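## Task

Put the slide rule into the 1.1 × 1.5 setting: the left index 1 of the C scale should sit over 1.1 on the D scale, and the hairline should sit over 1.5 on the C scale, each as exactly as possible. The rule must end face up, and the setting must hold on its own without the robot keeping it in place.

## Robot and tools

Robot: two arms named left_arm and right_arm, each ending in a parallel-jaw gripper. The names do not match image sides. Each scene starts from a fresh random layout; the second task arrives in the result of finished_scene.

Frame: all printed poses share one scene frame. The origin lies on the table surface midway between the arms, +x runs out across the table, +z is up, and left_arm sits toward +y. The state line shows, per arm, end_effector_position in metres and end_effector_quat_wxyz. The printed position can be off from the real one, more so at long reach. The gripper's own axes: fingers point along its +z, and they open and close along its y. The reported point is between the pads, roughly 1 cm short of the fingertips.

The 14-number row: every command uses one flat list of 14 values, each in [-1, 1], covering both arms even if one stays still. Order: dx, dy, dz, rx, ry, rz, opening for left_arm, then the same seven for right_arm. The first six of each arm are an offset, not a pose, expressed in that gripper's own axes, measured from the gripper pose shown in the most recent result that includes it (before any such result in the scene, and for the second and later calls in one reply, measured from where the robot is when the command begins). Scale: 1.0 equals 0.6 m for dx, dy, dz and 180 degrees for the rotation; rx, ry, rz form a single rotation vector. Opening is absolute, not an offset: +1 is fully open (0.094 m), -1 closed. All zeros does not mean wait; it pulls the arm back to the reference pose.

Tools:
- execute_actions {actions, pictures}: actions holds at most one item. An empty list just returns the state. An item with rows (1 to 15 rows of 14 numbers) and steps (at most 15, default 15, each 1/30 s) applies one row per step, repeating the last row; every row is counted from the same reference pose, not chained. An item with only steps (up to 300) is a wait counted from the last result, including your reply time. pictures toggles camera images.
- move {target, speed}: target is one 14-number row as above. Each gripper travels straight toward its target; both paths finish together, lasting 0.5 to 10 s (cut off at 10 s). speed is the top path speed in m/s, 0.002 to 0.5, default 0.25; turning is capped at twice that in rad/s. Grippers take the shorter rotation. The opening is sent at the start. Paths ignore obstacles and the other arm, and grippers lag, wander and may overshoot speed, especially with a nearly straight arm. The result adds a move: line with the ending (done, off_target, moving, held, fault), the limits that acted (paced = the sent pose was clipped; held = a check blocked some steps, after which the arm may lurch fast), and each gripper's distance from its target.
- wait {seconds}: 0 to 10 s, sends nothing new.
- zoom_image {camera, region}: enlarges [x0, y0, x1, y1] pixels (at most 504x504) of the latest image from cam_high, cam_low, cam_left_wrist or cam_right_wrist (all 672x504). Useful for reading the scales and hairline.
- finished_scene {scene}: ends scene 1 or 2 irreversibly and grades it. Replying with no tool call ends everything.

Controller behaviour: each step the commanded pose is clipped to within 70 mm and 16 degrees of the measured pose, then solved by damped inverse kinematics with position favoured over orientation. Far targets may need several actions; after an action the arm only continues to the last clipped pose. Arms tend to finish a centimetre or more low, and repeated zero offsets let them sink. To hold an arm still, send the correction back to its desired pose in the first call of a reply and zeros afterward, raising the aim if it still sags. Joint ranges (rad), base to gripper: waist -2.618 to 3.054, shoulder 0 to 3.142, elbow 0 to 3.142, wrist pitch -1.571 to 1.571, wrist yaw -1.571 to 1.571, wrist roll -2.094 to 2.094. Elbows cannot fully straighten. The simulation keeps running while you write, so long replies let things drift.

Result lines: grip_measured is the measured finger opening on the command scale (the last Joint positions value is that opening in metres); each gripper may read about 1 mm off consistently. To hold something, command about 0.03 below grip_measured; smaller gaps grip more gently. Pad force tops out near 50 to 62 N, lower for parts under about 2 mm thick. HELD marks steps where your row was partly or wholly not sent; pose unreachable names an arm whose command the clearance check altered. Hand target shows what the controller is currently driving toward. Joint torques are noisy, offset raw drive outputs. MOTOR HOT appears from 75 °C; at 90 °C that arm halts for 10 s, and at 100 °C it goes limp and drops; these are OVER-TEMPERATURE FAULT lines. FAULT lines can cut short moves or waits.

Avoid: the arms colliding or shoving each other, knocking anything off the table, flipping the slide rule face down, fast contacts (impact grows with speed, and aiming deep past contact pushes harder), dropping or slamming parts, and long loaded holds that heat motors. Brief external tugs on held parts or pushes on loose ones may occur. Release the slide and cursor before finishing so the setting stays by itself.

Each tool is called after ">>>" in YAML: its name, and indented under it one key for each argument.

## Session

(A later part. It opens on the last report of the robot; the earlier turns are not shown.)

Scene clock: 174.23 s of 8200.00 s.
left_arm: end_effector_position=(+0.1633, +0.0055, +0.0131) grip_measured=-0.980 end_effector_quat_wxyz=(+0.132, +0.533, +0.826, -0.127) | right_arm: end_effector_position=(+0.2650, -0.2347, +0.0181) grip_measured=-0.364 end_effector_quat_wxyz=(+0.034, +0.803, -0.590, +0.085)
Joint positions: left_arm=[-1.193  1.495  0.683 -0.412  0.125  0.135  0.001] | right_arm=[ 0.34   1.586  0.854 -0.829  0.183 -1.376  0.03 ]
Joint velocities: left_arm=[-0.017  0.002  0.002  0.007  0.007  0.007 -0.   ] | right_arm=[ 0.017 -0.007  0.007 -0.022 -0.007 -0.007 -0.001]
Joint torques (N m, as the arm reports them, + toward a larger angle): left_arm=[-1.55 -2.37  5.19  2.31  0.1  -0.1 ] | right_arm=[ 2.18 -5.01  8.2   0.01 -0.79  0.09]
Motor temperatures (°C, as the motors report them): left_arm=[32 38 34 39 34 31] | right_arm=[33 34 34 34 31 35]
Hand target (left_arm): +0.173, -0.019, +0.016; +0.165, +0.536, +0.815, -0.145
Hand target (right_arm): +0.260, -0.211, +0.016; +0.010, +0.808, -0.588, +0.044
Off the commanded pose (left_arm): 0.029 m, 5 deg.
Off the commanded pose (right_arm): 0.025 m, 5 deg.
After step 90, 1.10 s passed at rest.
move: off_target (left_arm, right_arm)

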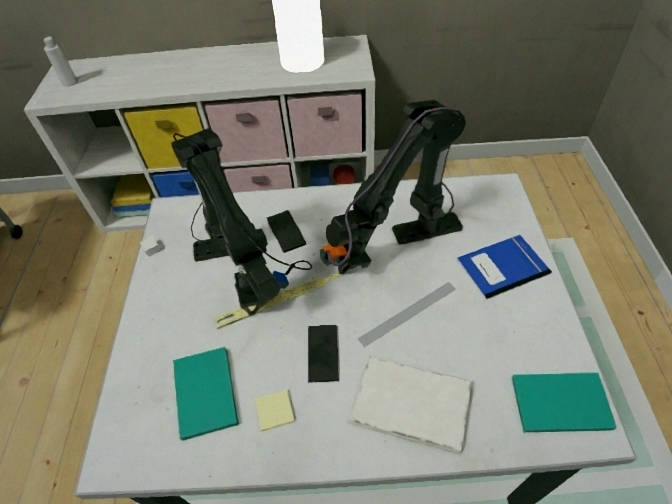

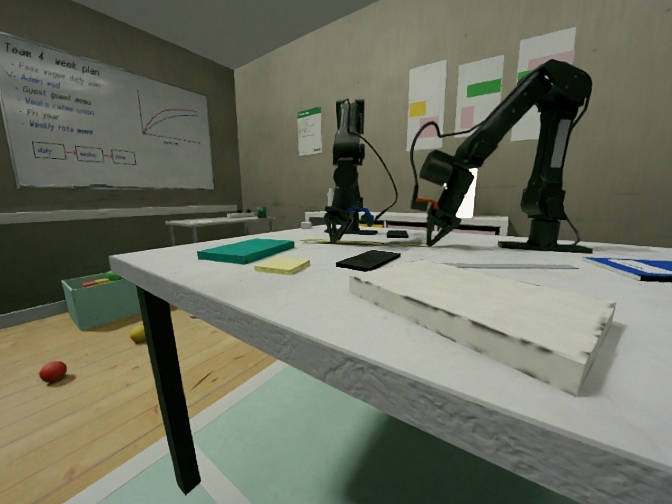

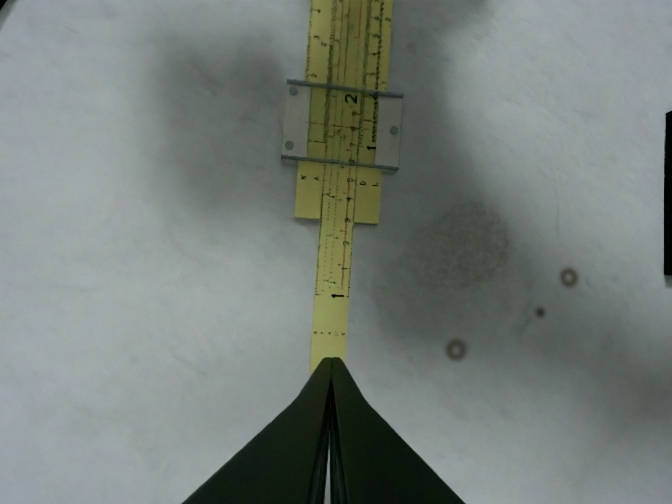

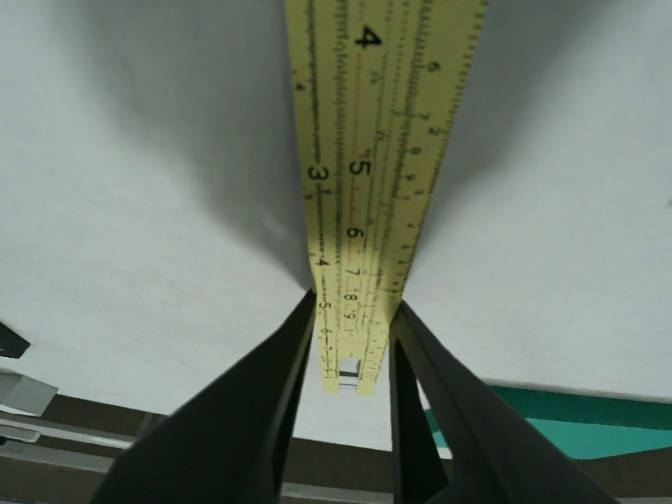

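>>> move:
  target: [0.03,0,-0.01,0,0,0,-1,0,0,0,-0.055,0,0,-0.385]
  speed: 0.05

>>> move:
  target: [0,0,0,0,0,0,-1,0,0,-0.04,0,0,0,0.1]
  speed: 0.05

Scene clock: 182.60 s of 8200.00 s.
left_arm: end_effector_position=(+0.1582, +0.0142, +0.0131) grip_measured=-0.979 end_effector_quat_wxyz=(+0.139, +0.534, +0.823, -0.130) | right_arm: end_effector_position=(+0.2650, -0.2358, +0.0174) grip_measured=-0.365 end_effector_quat_wxyz=(+0.098, +0.800, -0.590, +0.044)
Joint positions: left_arm=[-1.192  1.442  0.631 -0.396  0.125  0.14   0.001] | right_arm=[ 0.323  1.724  0.994 -0.981  0.165 -1.377  0.03 ]
Joint velocities: left_arm=[-0.002 -0.002 -0.007  0.051  0.051  0.022  0.001] | right_arm=[ 0.007 -0.007  0.007 -0.095 -0.022 -0.007 -0.001]
Joint torques (N m, as the arm reports them, + toward a larger angle): left_arm=[ 0.97 -7.18  2.58  1.05  0.15  0.09] | right_arm=[-0.48 -6.39  8.3  -0.55 -0.03  0.05]
Motor temperatures (°C, as the motors report them): left_arm=[32 38 34 40 34 31] | right_arm=[33 34 34 34 31 35]
Hand target (left_arm): +0.155, +0.022, +0.012; +0.131, +0.533, +0.826, -0.127
Hand target (right_arm): +0.265, -0.235, +0.018; +0.103, +0.796, -0.596, +0.033
Off the commanded pose (left_arm): 0.009 m, 1 deg.
Off the commanded pose (right_arm): 0.001 m, 2 deg.
After step 90, 3.40 s passed at rest.
move: done

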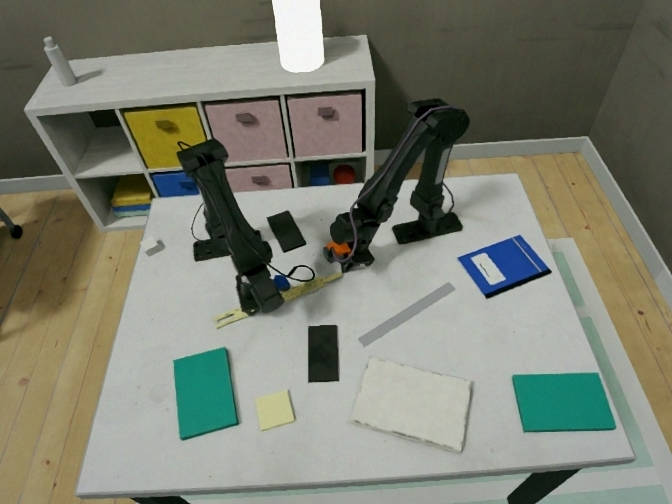

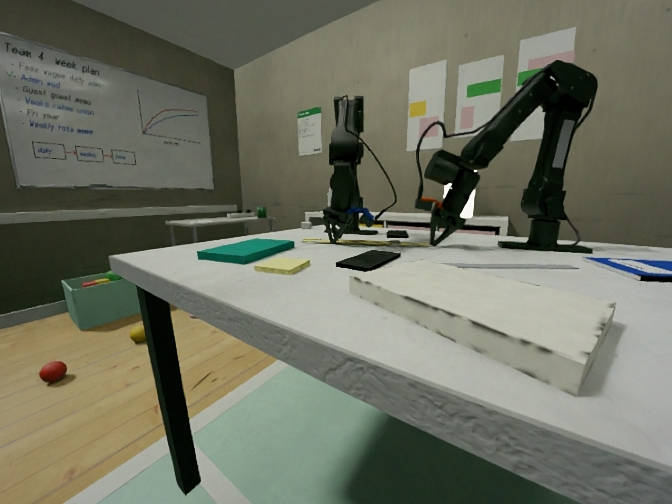

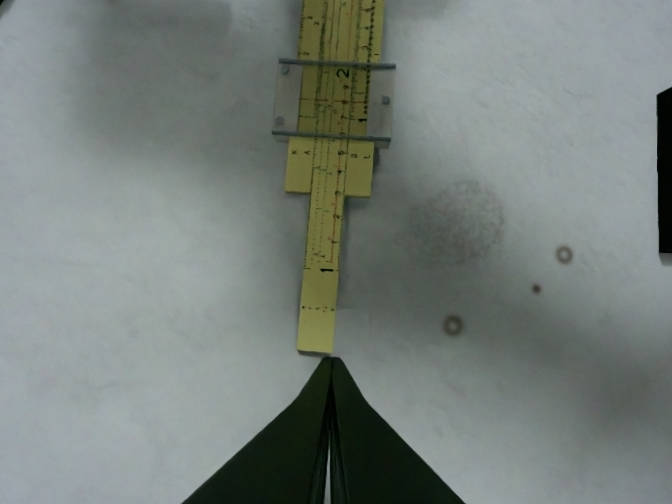

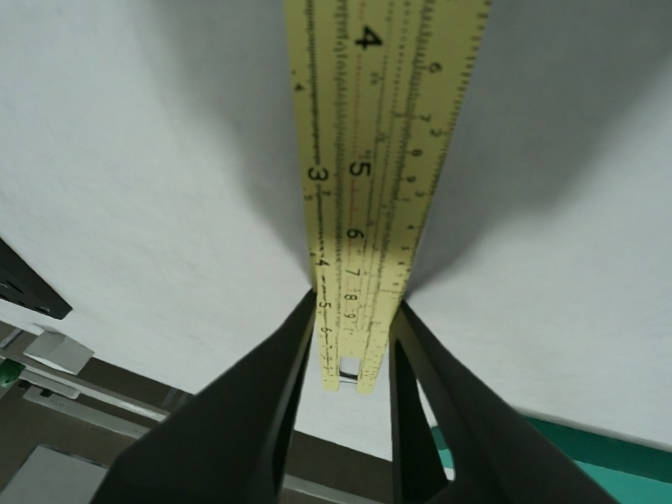

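Scene clock: 183.53 s of 8200.00 s.
left_arm: end_effector_position=(+0.1582, +0.0141, +0.0132) grip_measured=-0.979 end_effector_quat_wxyz=(+0.139, +0.534, +0.823, -0.130) | right_arm: end_effector_position=(+0.2626, -0.2359, +0.0291) grip_measured=+0.097 end_effector_quat_wxyz=(+0.111, +0.800, -0.588, +0.040)
Joint positions: left_arm=[-1.192  1.442  0.631 -0.396  0.125  0.14   0.001] | right_arm=[ 0.329  1.72   1.037 -1.055  0.168 -1.37   0.052]
Joint velocities: left_arm=[-0.022 -0.002  0.002  0.007 -0.037 -0.022 -0.   ] | right_arm=[ 0.012 -0.002  0.002 -0.022 -0.037 -0.051  0.   ]
Joint torques (N m, as the arm reports them, + toward a larger angle): left_arm=[ 0.09 -5.47  3.76  1.25  0.07  0.  ] | right_arm=[  0.9  -10.45   9.03  -0.66   0.     0.07]
Motor temperatures (°C, as the motors report them): left_arm=[32 38 34 40 34 31] | right_arm=[33 34 34 34 31 35]
Hand target (left_arm): +0.158, +0.014, +0.013; +0.139, +0.534, +0.823, -0.130
Hand target (right_arm): +0.266, -0.231, +0.041; +0.098, +0.800, -0.590, +0.044
Off the commanded pose (left_arm): 0.000 m, 0 deg.
Off the commanded pose (right_arm): 0.013 m, 2 deg.
move: off_target (right_arm)

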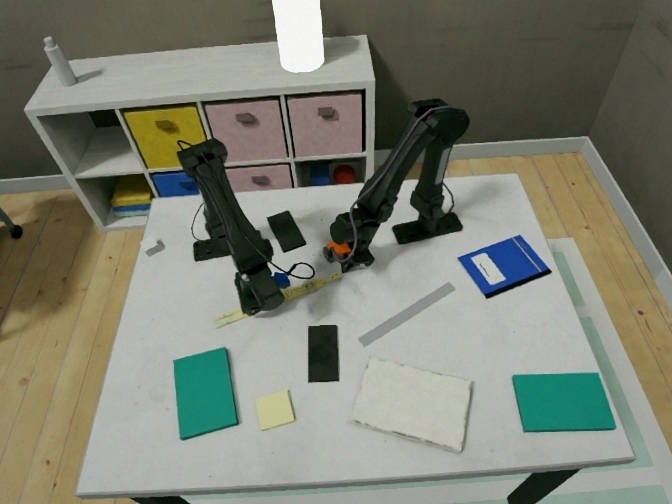

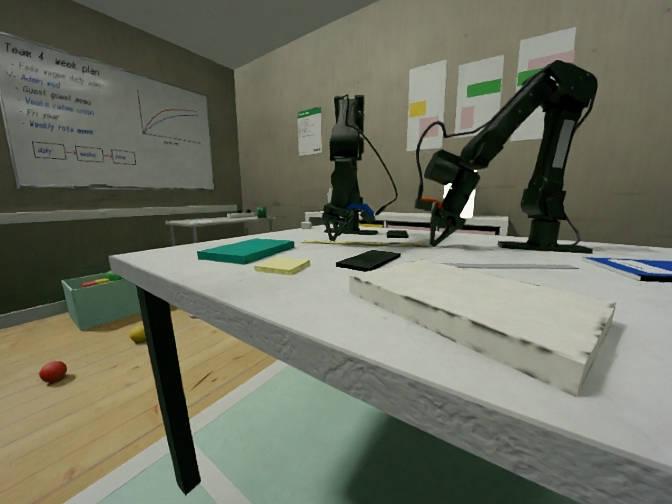

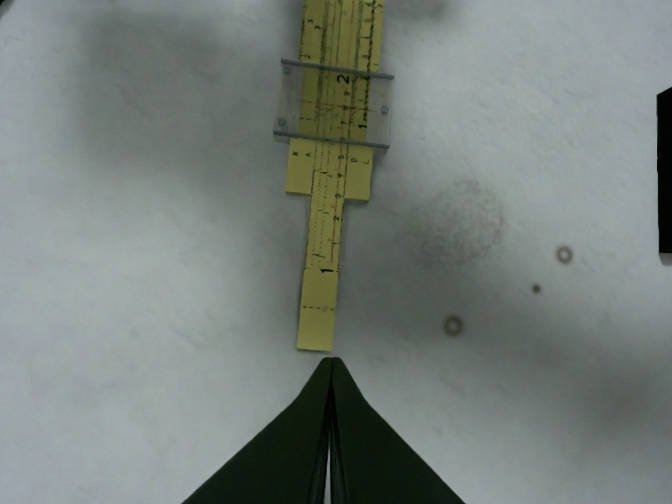

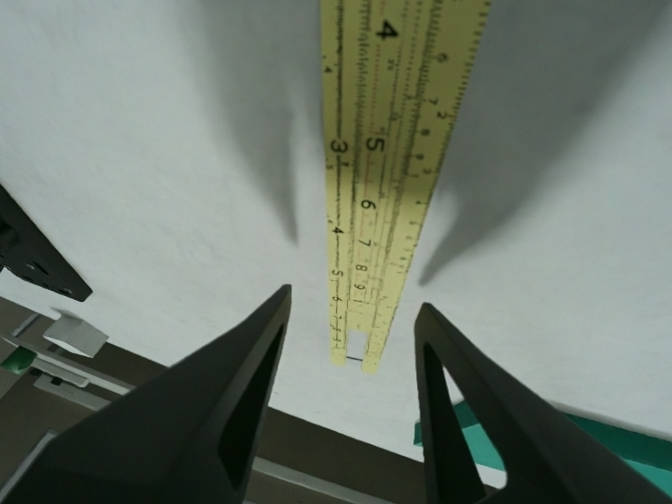

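>>> move:
  target: [0,0,0,0,0,0,-1,0.212,0,0.0,0.04,-0.229,-0.015,0.1]
  speed: 0.1

Scene clock: 202.00 s of 8200.00 s.
left_arm: end_effector_position=(+0.1582, +0.0141, +0.0132) grip_measured=-0.979 end_effector_quat_wxyz=(+0.139, +0.534, +0.823, -0.130) | right_arm: end_effector_position=(+0.2999, -0.3580, +0.0525) grip_measured=+0.097 end_effector_quat_wxyz=(-0.102, +0.751, -0.633, -0.160)
Joint positions: left_arm=[-1.192  1.442  0.631 -0.396  0.125  0.14   0.001] | right_arm=[-0.483  1.814  1.214 -1.203 -0.308 -2.101  0.052]
Joint velocities: left_arm=[-0.017 -0.007 -0.007  0.051 -0.007  0.022 -0.001] | right_arm=[ 0.002  0.007  0.012  0.007 -0.022 -0.022  0.   ]
Joint torques (N m, as the arm reports them, + toward a larger angle): left_arm=[ 0.2  -5.34  3.79  1.25  0.1  -0.02] | right_arm=[-0.67 -8.38  9.11 -0.75 -0.34 -0.09]
Motor temperatures (°C, as the motors report them): left_arm=[32 37 34 39 34 31] | right_arm=[33 35 35 34 31 35]
Hand target (left_arm): +0.158, +0.014, +0.013; +0.139, +0.534, +0.823, -0.130
Hand target (right_arm): +0.302, -0.357, +0.058; -0.110, +0.749, -0.632, -0.168
Off the commanded pose (left_arm): 0.000 m, 0 deg.
Off the commanded pose (right_arm): 0.004 m, 12 deg.
joint sent to its limit (right arm) — the command would take joint 6 (wrist roll) past its lower limit, so that joint was sent only as far as its limit.
After step 90, 11.37 s passed at rest.
move: off_target (right_arm)

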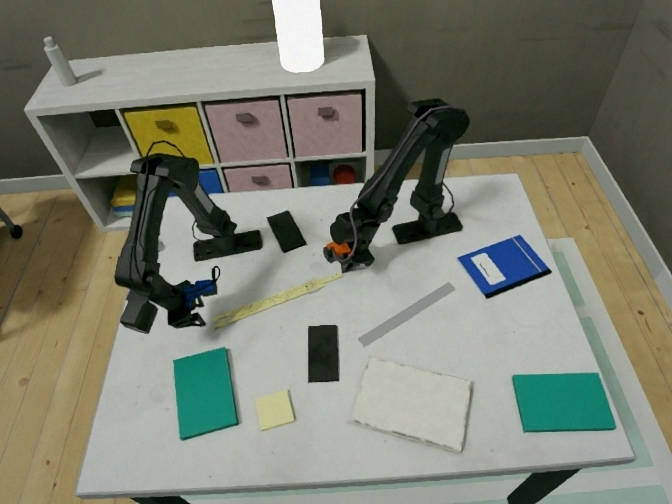

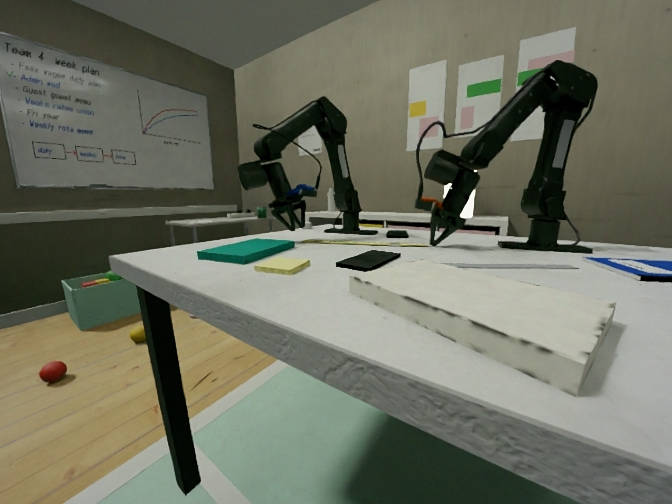

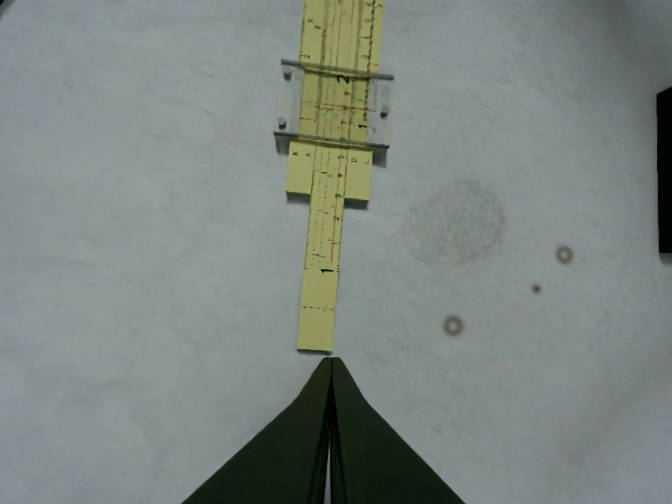

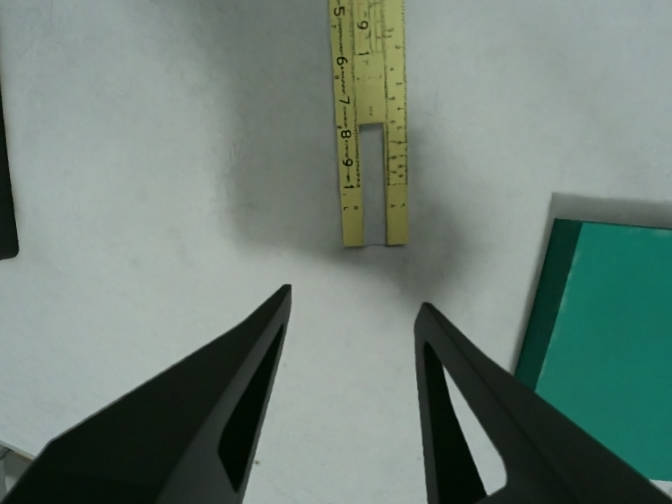

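>>> move:
  target: [0,0,0,0,0,0,-1,0.045,-0.033,0.034,0,0,0,-0.68]
  speed: 0.05

Scene clock: 220.83 s of 8200.00 s.
left_arm: end_effector_position=(+0.1582, +0.0141, +0.0132) grip_measured=-0.979 end_effector_quat_wxyz=(+0.139, +0.534, +0.823, -0.130) | right_arm: end_effector_position=(+0.3099, -0.3665, +0.0205) grip_measured=-0.677 end_effector_quat_wxyz=(-0.091, +0.745, -0.637, -0.174)
Joint positions: left_arm=[-1.192  1.442  0.631 -0.396  0.125  0.14   0.001] | right_arm=[-0.493  1.934  1.231 -1.134 -0.295 -2.101  0.015]
Joint velocities: left_arm=[-0.017 -0.022  0.007  0.051 -0.007 -0.007  0.001] | right_arm=[-0.007 -0.007 -0.007 -0.007 -0.081 -0.022  0.   ]
Joint torques (N m, as the arm reports them, + toward a larger angle): left_arm=[ 0.16 -5.26  3.89  1.29  0.07 -0.01] | right_arm=[-0.77 -9.12  8.72 -0.49 -0.15 -0.11]
Motor temperatures (°C, as the motors report them): left_arm=[32 37 34 39 34 31] | right_arm=[33 35 35 34 31 35]
Hand target (left_arm): +0.158, +0.014, +0.013; +0.139, +0.534, +0.823, -0.130
Hand target (right_arm): +0.320, -0.372, +0.022; -0.100, +0.749, -0.636, -0.159
Off the commanded pose (left_arm): 0.000 m, 0 deg.
Off the commanded pose (right_arm): 0.013 m, 2 deg.
joint sent to its limit (right arm) — the command would take joint 6 (wrist roll) past its lower limit, so that joint was sent only as far as its limit.
After step 90, 14.67 s passed at rest.
move: off_target (right_arm)

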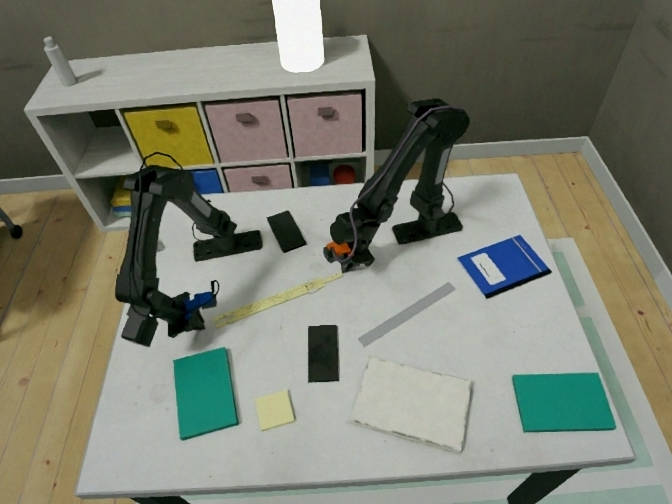

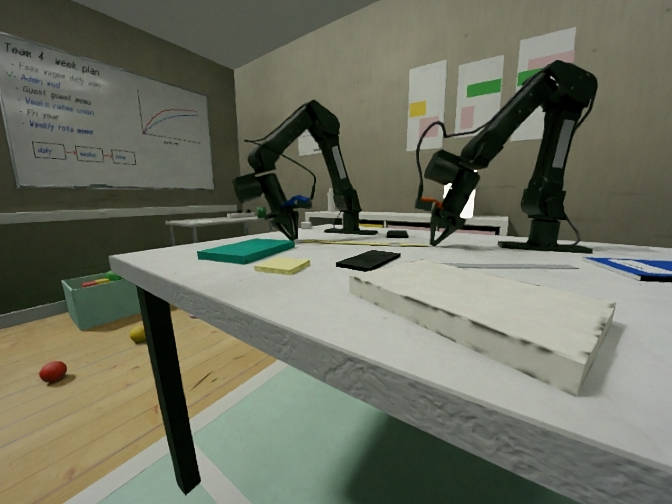

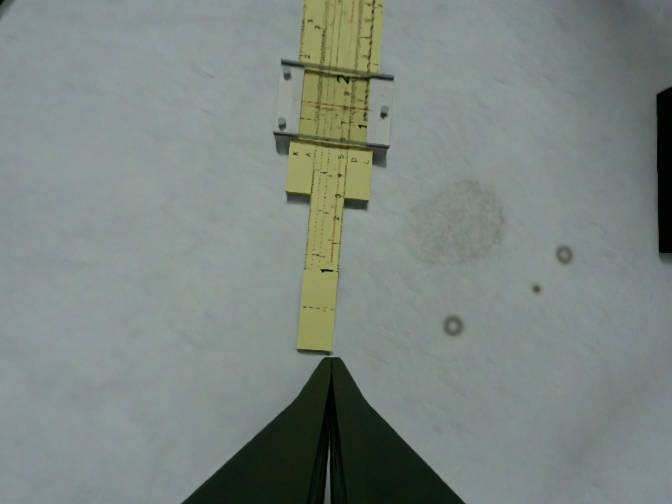

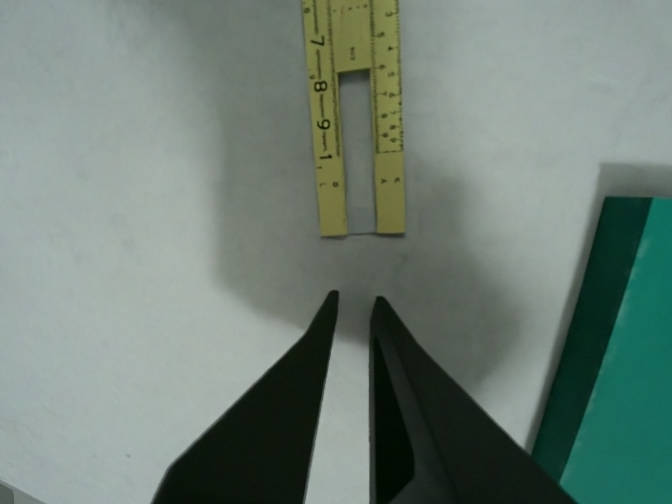

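>>> move:
  target: [0,0,0,0,0,0,-1,-0.018,-0.003,0.016,0,0,0,-0.57]
  speed: 0.03

Scene clock: 224.00 s of 8200.00 s.
left_arm: end_effector_position=(+0.1582, +0.0141, +0.0132) grip_measured=-0.979 end_effector_quat_wxyz=(+0.139, +0.534, +0.823, -0.130) | right_arm: end_effector_position=(+0.3109, -0.3580, +0.0190) grip_measured=-0.573 end_effector_quat_wxyz=(-0.089, +0.746, -0.637, -0.174)
Joint positions: left_arm=[-1.192  1.442  0.631 -0.396  0.125  0.14   0.001] | right_arm=[-0.465  1.932  1.221 -1.121 -0.298 -2.074  0.02 ]
Joint velocities: left_arm=[ 0.002  0.002  0.002 -0.007 -0.051 -0.007  0.   ] | right_arm=[ 0.012  0.002 -0.027  0.037  0.037 -0.066  0.   ]
Joint torques (N m, as the arm reports them, + toward a larger angle): left_arm=[ 0.17 -5.33  3.84  1.26  0.08 -0.01] | right_arm=[  1.02 -10.59   3.46  -0.37  -0.2    0.12]
Motor temperatures (°C, as the motors report them): left_arm=[32 37 34 39 34 31] | right_arm=[33 35 35 34 31 35]
Hand target (left_arm): +0.158, +0.014, +0.013; +0.139, +0.534, +0.823, -0.130
Hand target (right_arm): +0.309, -0.353, +0.016; -0.091, +0.745, -0.637, -0.175
Off the commanded pose (left_arm): 0.000 m, 0 deg.
Off the commanded pose (right_arm): 0.006 m, 0 deg.
move: done

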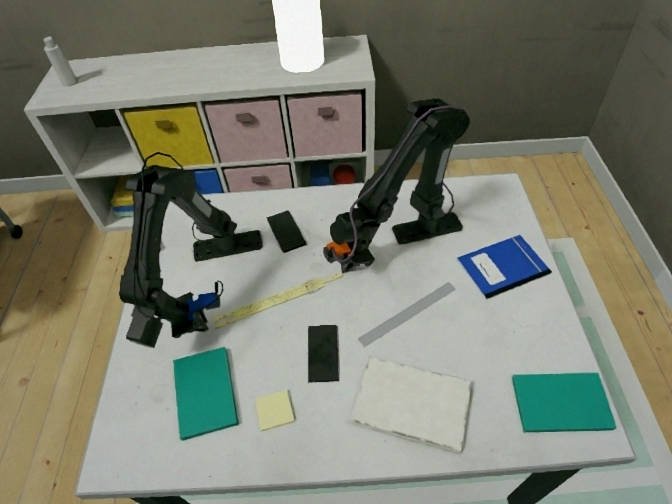

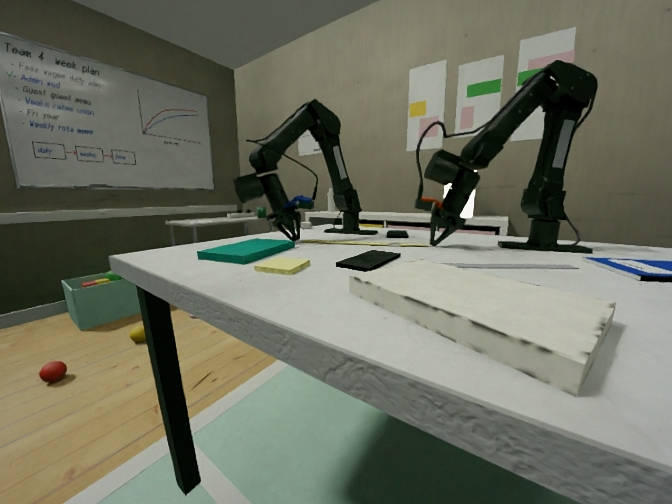

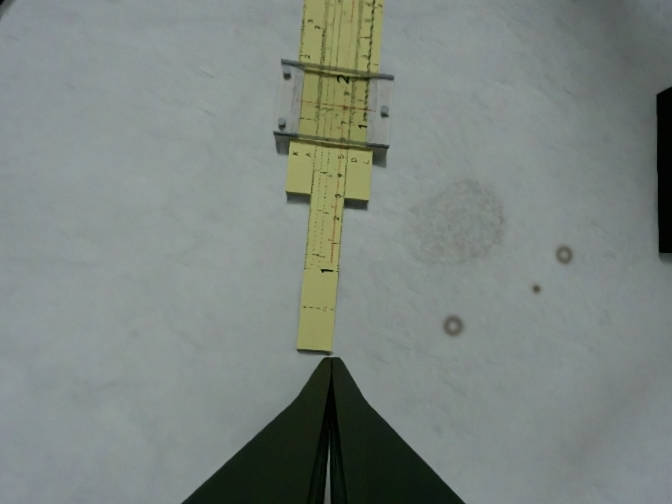

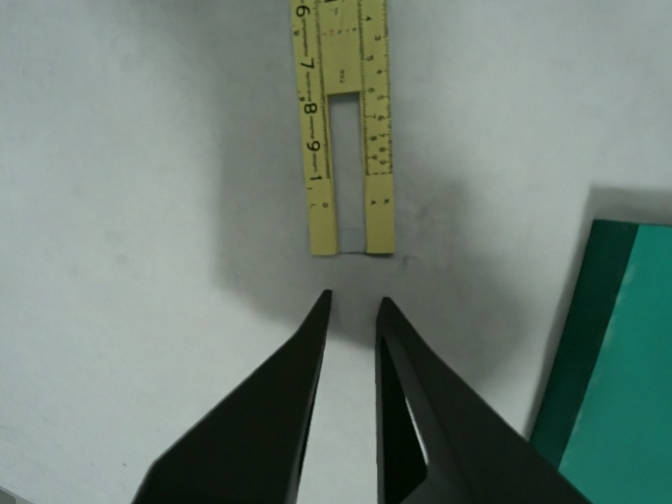

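>>> move:
  target: [0,0,0,0,0,0,-1,-0.022,0.002,0.022,0,0,0,-0.57]
  speed: 0.03

Scene clock: 227.77 s of 8200.00 s.
left_arm: end_effector_position=(+0.1582, +0.0141, +0.0132) grip_measured=-0.979 end_effector_quat_wxyz=(+0.139, +0.534, +0.823, -0.130) | right_arm: end_effector_position=(+0.3081, -0.3459, +0.0188) grip_measured=-0.573 end_effector_quat_wxyz=(-0.088, +0.746, -0.636, -0.176)
Joint positions: left_arm=[-1.192  1.442  0.631 -0.396  0.125  0.14   0.001] | right_arm=[-0.431  1.912  1.192 -1.106 -0.307 -2.04   0.02 ]
Joint velocities: left_arm=[ 0.007 -0.017 -0.017  0.022 -0.051 -0.007 -0.   ] | right_arm=[ 0.002  0.002 -0.022 -0.066 -0.022 -0.007  0.001]
Joint torques (N m, as the arm reports them, + toward a larger angle): left_arm=[-0.02 -5.47  3.78  1.25  0.08 -0.01] | right_arm=[ 1.18 -9.92  3.09 -0.21 -0.24  0.06]
Motor temperatures (°C, as the motors report them): left_arm=[32 37 34 39 34 31] | right_arm=[33 35 35 34 31 35]
Hand target (left_arm): +0.158, +0.014, +0.013; +0.139, +0.534, +0.823, -0.130
Hand target (right_arm): +0.306, -0.341, +0.012; -0.089, +0.746, -0.636, -0.175
Off the commanded pose (left_arm): 0.000 m, 0 deg.
Off the commanded pose (right_arm): 0.009 m, 0 deg.
move: done

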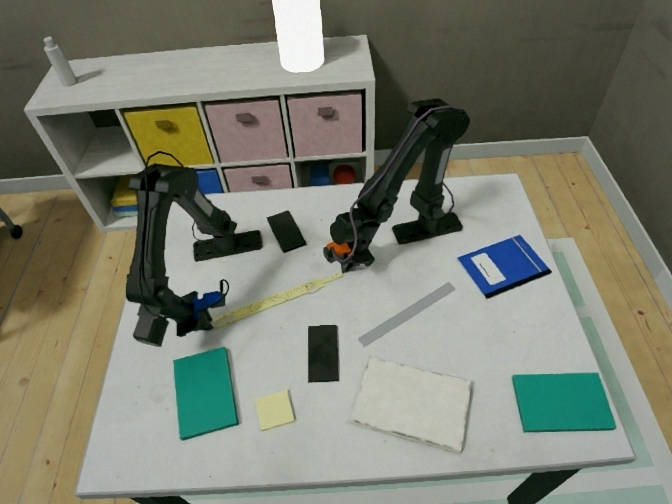

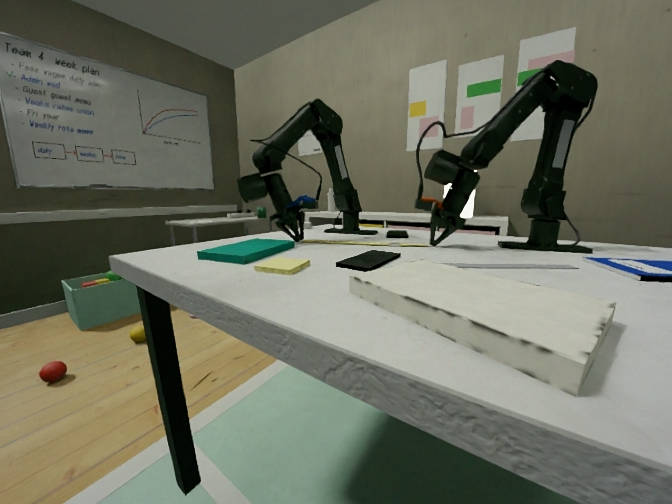

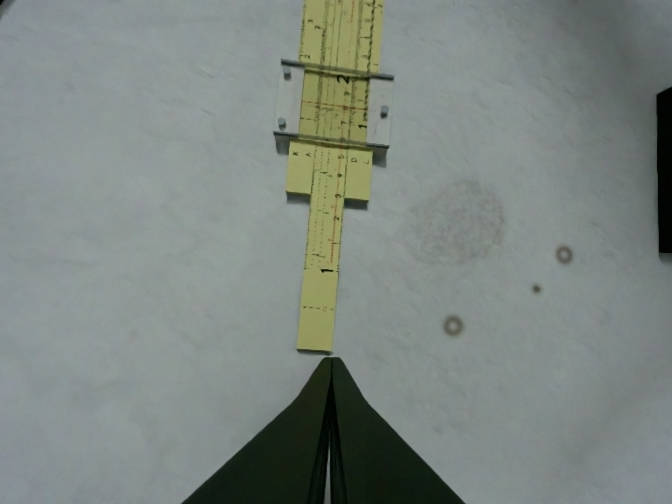

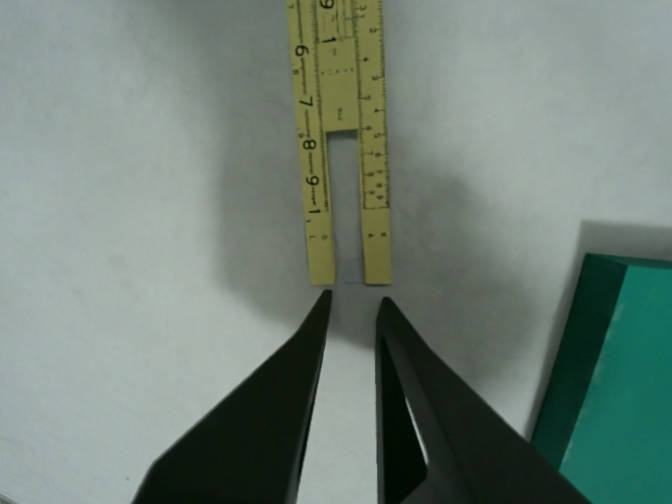

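>>> move:
  target: [0.004,0.019,0,0,0,0,-1,-0.006,0,0.008,0,0,0,-0.57]
  speed: 0.05

Scene clock: 230.43 s of 8200.00 s.
left_arm: end_effector_position=(+0.1666, +0.0189, +0.0134) grip_measured=-0.980 end_effector_quat_wxyz=(+0.142, +0.534, +0.823, -0.129) | right_arm: end_effector_position=(+0.3081, -0.3458, +0.0188) grip_measured=-0.573 end_effector_quat_wxyz=(-0.088, +0.745, -0.638, -0.176)
Joint positions: left_arm=[-1.151  1.442  0.631 -0.396  0.135  0.178  0.001] | right_arm=[-0.431  1.912  1.192 -1.106 -0.308 -2.037  0.02 ]
Joint velocities: left_arm=[-0.012 -0.022 -0.002  0.022 -0.037  0.051  0.   ] | right_arm=[-0.002 -0.007 -0.007  0.051 -0.022  0.007  0.   ]
Joint torques (N m, as the arm reports them, + toward a larger angle): left_arm=[ 0.99 -4.82  3.52  1.28  0.18  0.1 ] | right_arm=[ 1.18 -9.9   4.23 -0.35 -0.23  0.08]
Motor temperatures (°C, as the motors report them): left_arm=[32 37 34 39 34 31] | right_arm=[33 35 34 34 31 35]
Hand target (left_arm): +0.168, +0.021, +0.011; +0.139, +0.534, +0.824, -0.130
Hand target (right_arm): +0.307, -0.341, +0.016; -0.088, +0.746, -0.636, -0.176
Off the commanded pose (left_arm): 0.003 m, 0 deg.
Off the commanded pose (right_arm): 0.006 m, 0 deg.
move: done

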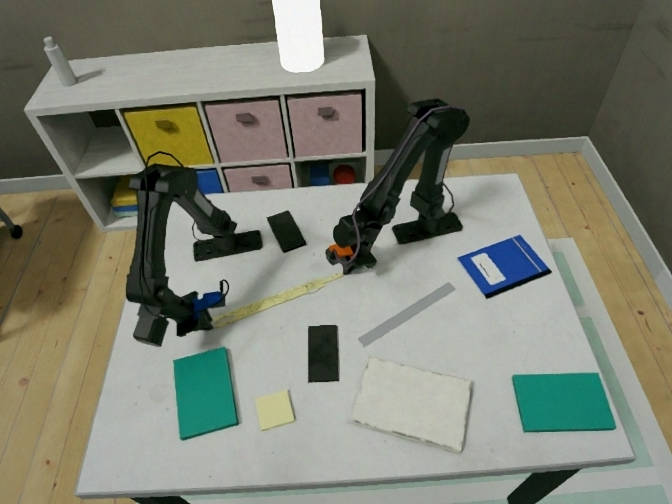

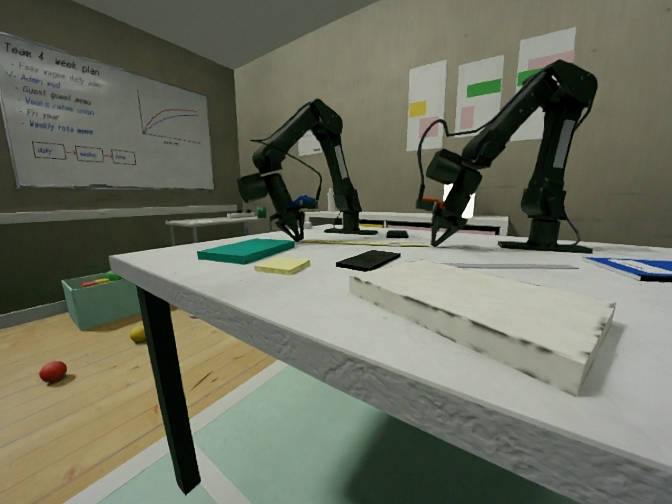

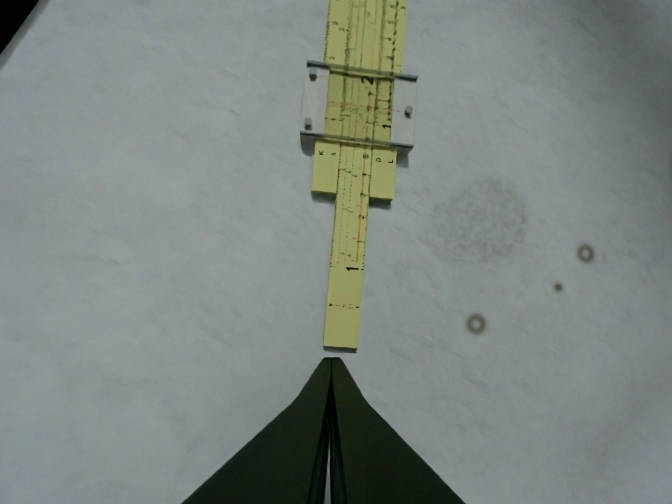

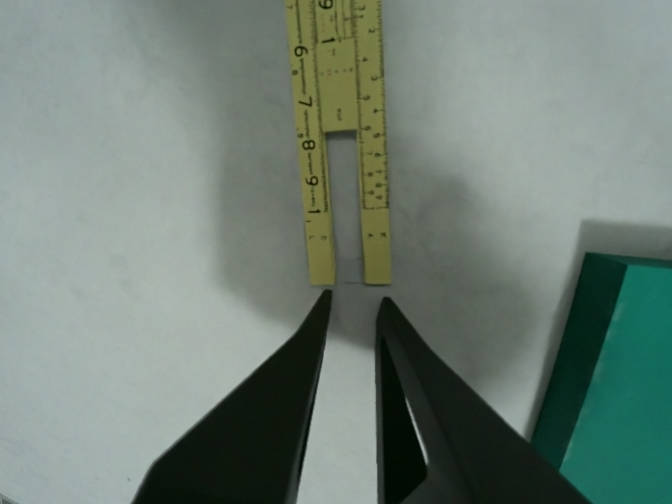

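>>> move:
  target: [-0.062,-0.012,0.024,0,0,0,-1,0,0,0.004,0,0,0,-0.57]
  speed: 0.03

Scene clock: 234.10 s of 8200.00 s.
left_arm: end_effector_position=(+0.1766, -0.0113, +0.0138) grip_measured=-0.979 end_effector_quat_wxyz=(+0.140, +0.531, +0.826, -0.124) | right_arm: end_effector_position=(+0.3081, -0.3458, +0.0188) grip_measured=-0.573 end_effector_quat_wxyz=(-0.088, +0.745, -0.638, -0.176)
Joint positions: left_arm=[-1.195  1.566  0.75  -0.395  0.111  0.131  0.001] | right_arm=[-0.431  1.912  1.192 -1.106 -0.308 -2.036  0.02 ]
Joint velocities: left_arm=[-0.007 -0.007  0.002 -0.022  0.007 -0.037 -0.001] | right_arm=[-0.002 -0.012 -0.017  0.066  0.022 -0.095 -0.   ]
Joint torques (N m, as the arm reports them, + toward a larger angle): left_arm=[-1.26 -5.13  5.35  1.33  0.13 -0.07] | right_arm=[ 0.37 -9.58  5.56 -0.51 -0.16  0.02]
Motor temperatures (°C, as the motors report them): left_arm=[32 37 34 39 34 31] | right_arm=[33 35 34 34 31 35]
Hand target (left_arm): +0.176, -0.020, +0.015; +0.143, +0.534, +0.823, -0.130
Hand target (right_arm): +0.308, -0.345, +0.017; -0.088, +0.745, -0.638, -0.176
Off the commanded pose (left_arm): 0.009 m, 1 deg.
Off the commanded pose (right_arm): 0.002 m, 0 deg.
move: done

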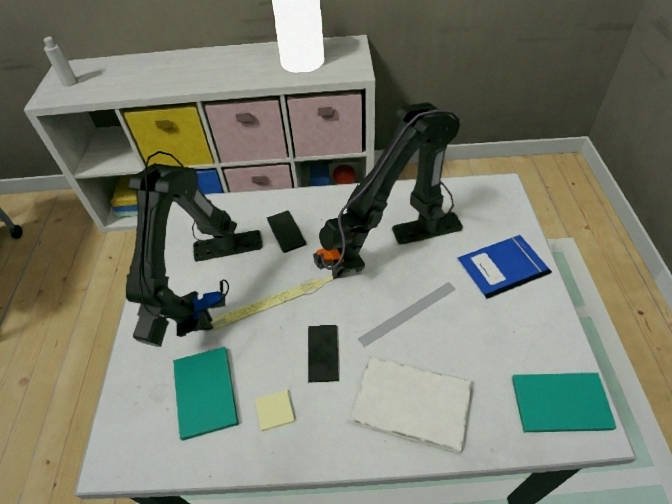

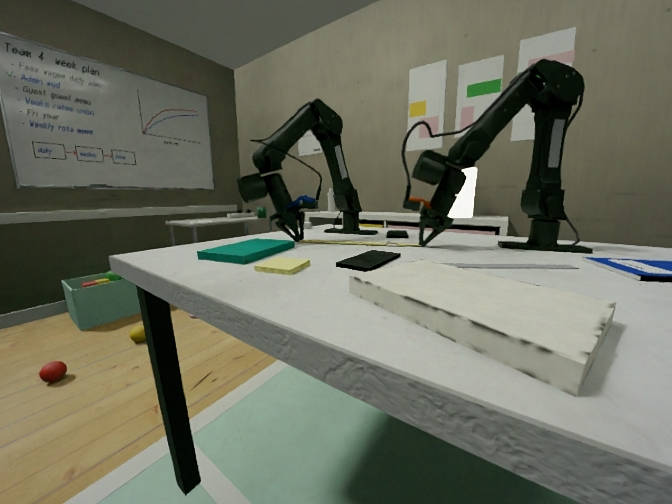

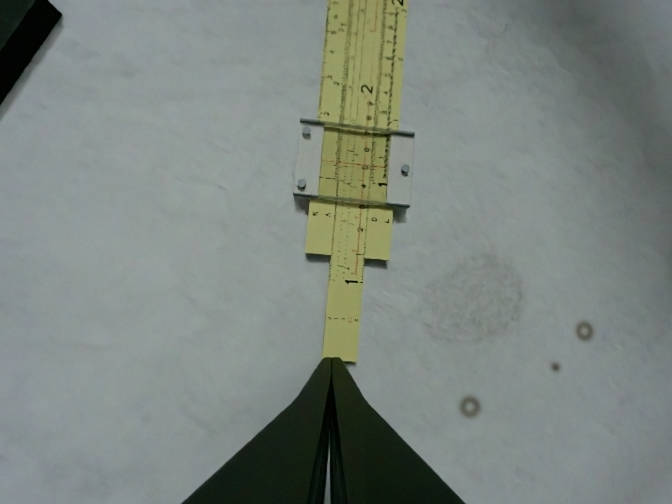

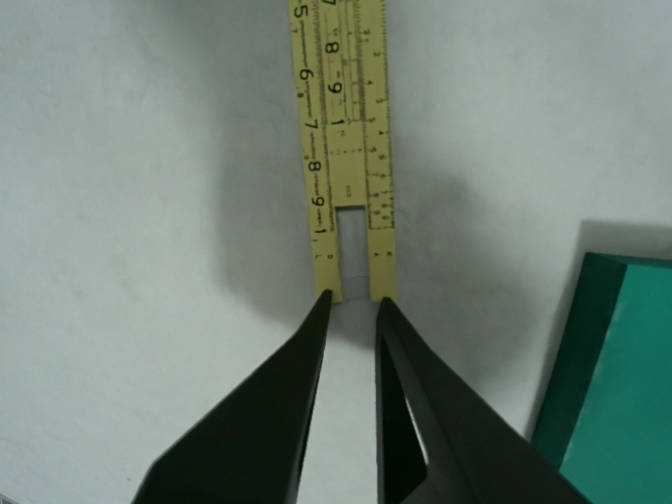

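>>> move:
  target: [-0.045,-0.014,0.018,0,0,0,-1,0,0,0.004,0,0,0,-0.57]
  speed: 0.03

Scene clock: 237.33 s of 8200.00 s.
left_arm: end_effector_position=(+0.1838, -0.0309, +0.0141) grip_measured=-0.979 end_effector_quat_wxyz=(+0.140, +0.527, +0.830, -0.116) | right_arm: end_effector_position=(+0.3081, -0.3458, +0.0188) grip_measured=-0.573 end_effector_quat_wxyz=(-0.088, +0.745, -0.638, -0.176)
Joint positions: left_arm=[-1.223  1.644  0.837 -0.408  0.083  0.096  0.001] | right_arm=[-0.431  1.912  1.192 -1.106 -0.308 -2.036  0.02 ]
Joint velocities: left_arm=[-0.002 -0.012 -0.002  0.037 -0.007 -0.051  0.001] | right_arm=[-0.002  0.017  0.002  0.007 -0.081  0.022 -0.001]
Joint torques (N m, as the arm reports them, + toward a larger angle): left_arm=[-1.46 -5.8   5.46  1.33  0.18 -0.1 ] | right_arm=[ 0.03 -9.85  5.28 -0.54 -0.18  0.  ]
Motor temperatures (°C, as the motors report them): left_arm=[32 37 34 39 34 31] | right_arm=[33 35 34 34 31 35]
Hand target (left_arm): +0.181, -0.041, +0.015; +0.140, +0.531, +0.826, -0.124
Hand target (right_arm): +0.308, -0.345, +0.017; -0.088, +0.745, -0.638, -0.176
Off the commanded pose (left_arm): 0.011 m, 1 deg.
Off the commanded pose (right_arm): 0.002 m, 0 deg.
move: off_target (left_arm)

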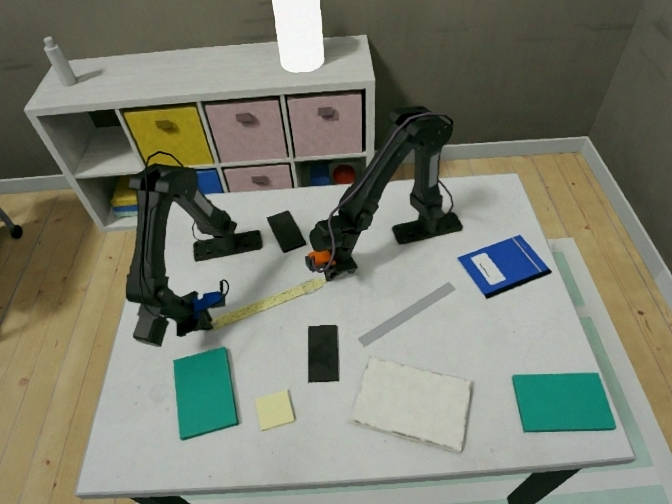

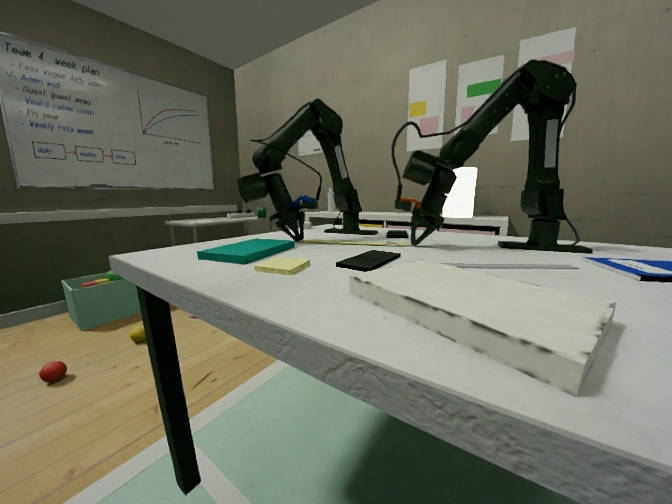

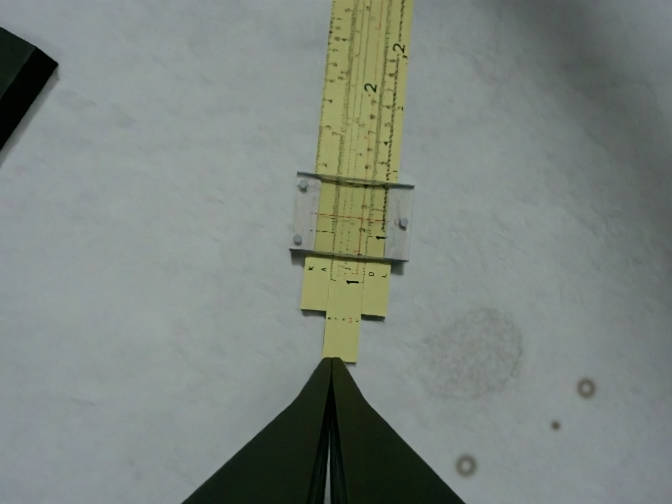

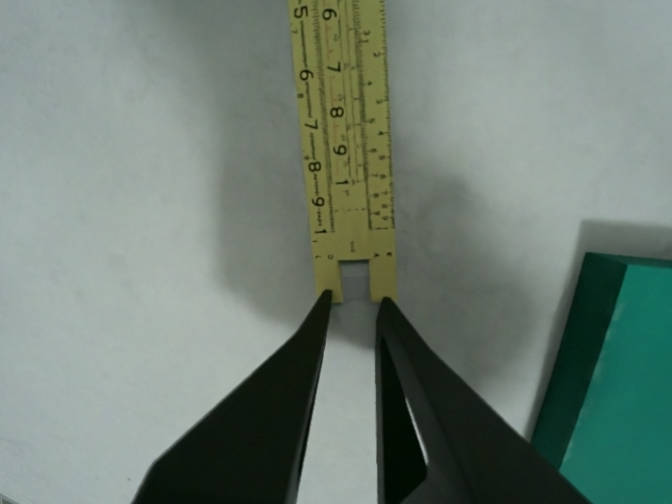

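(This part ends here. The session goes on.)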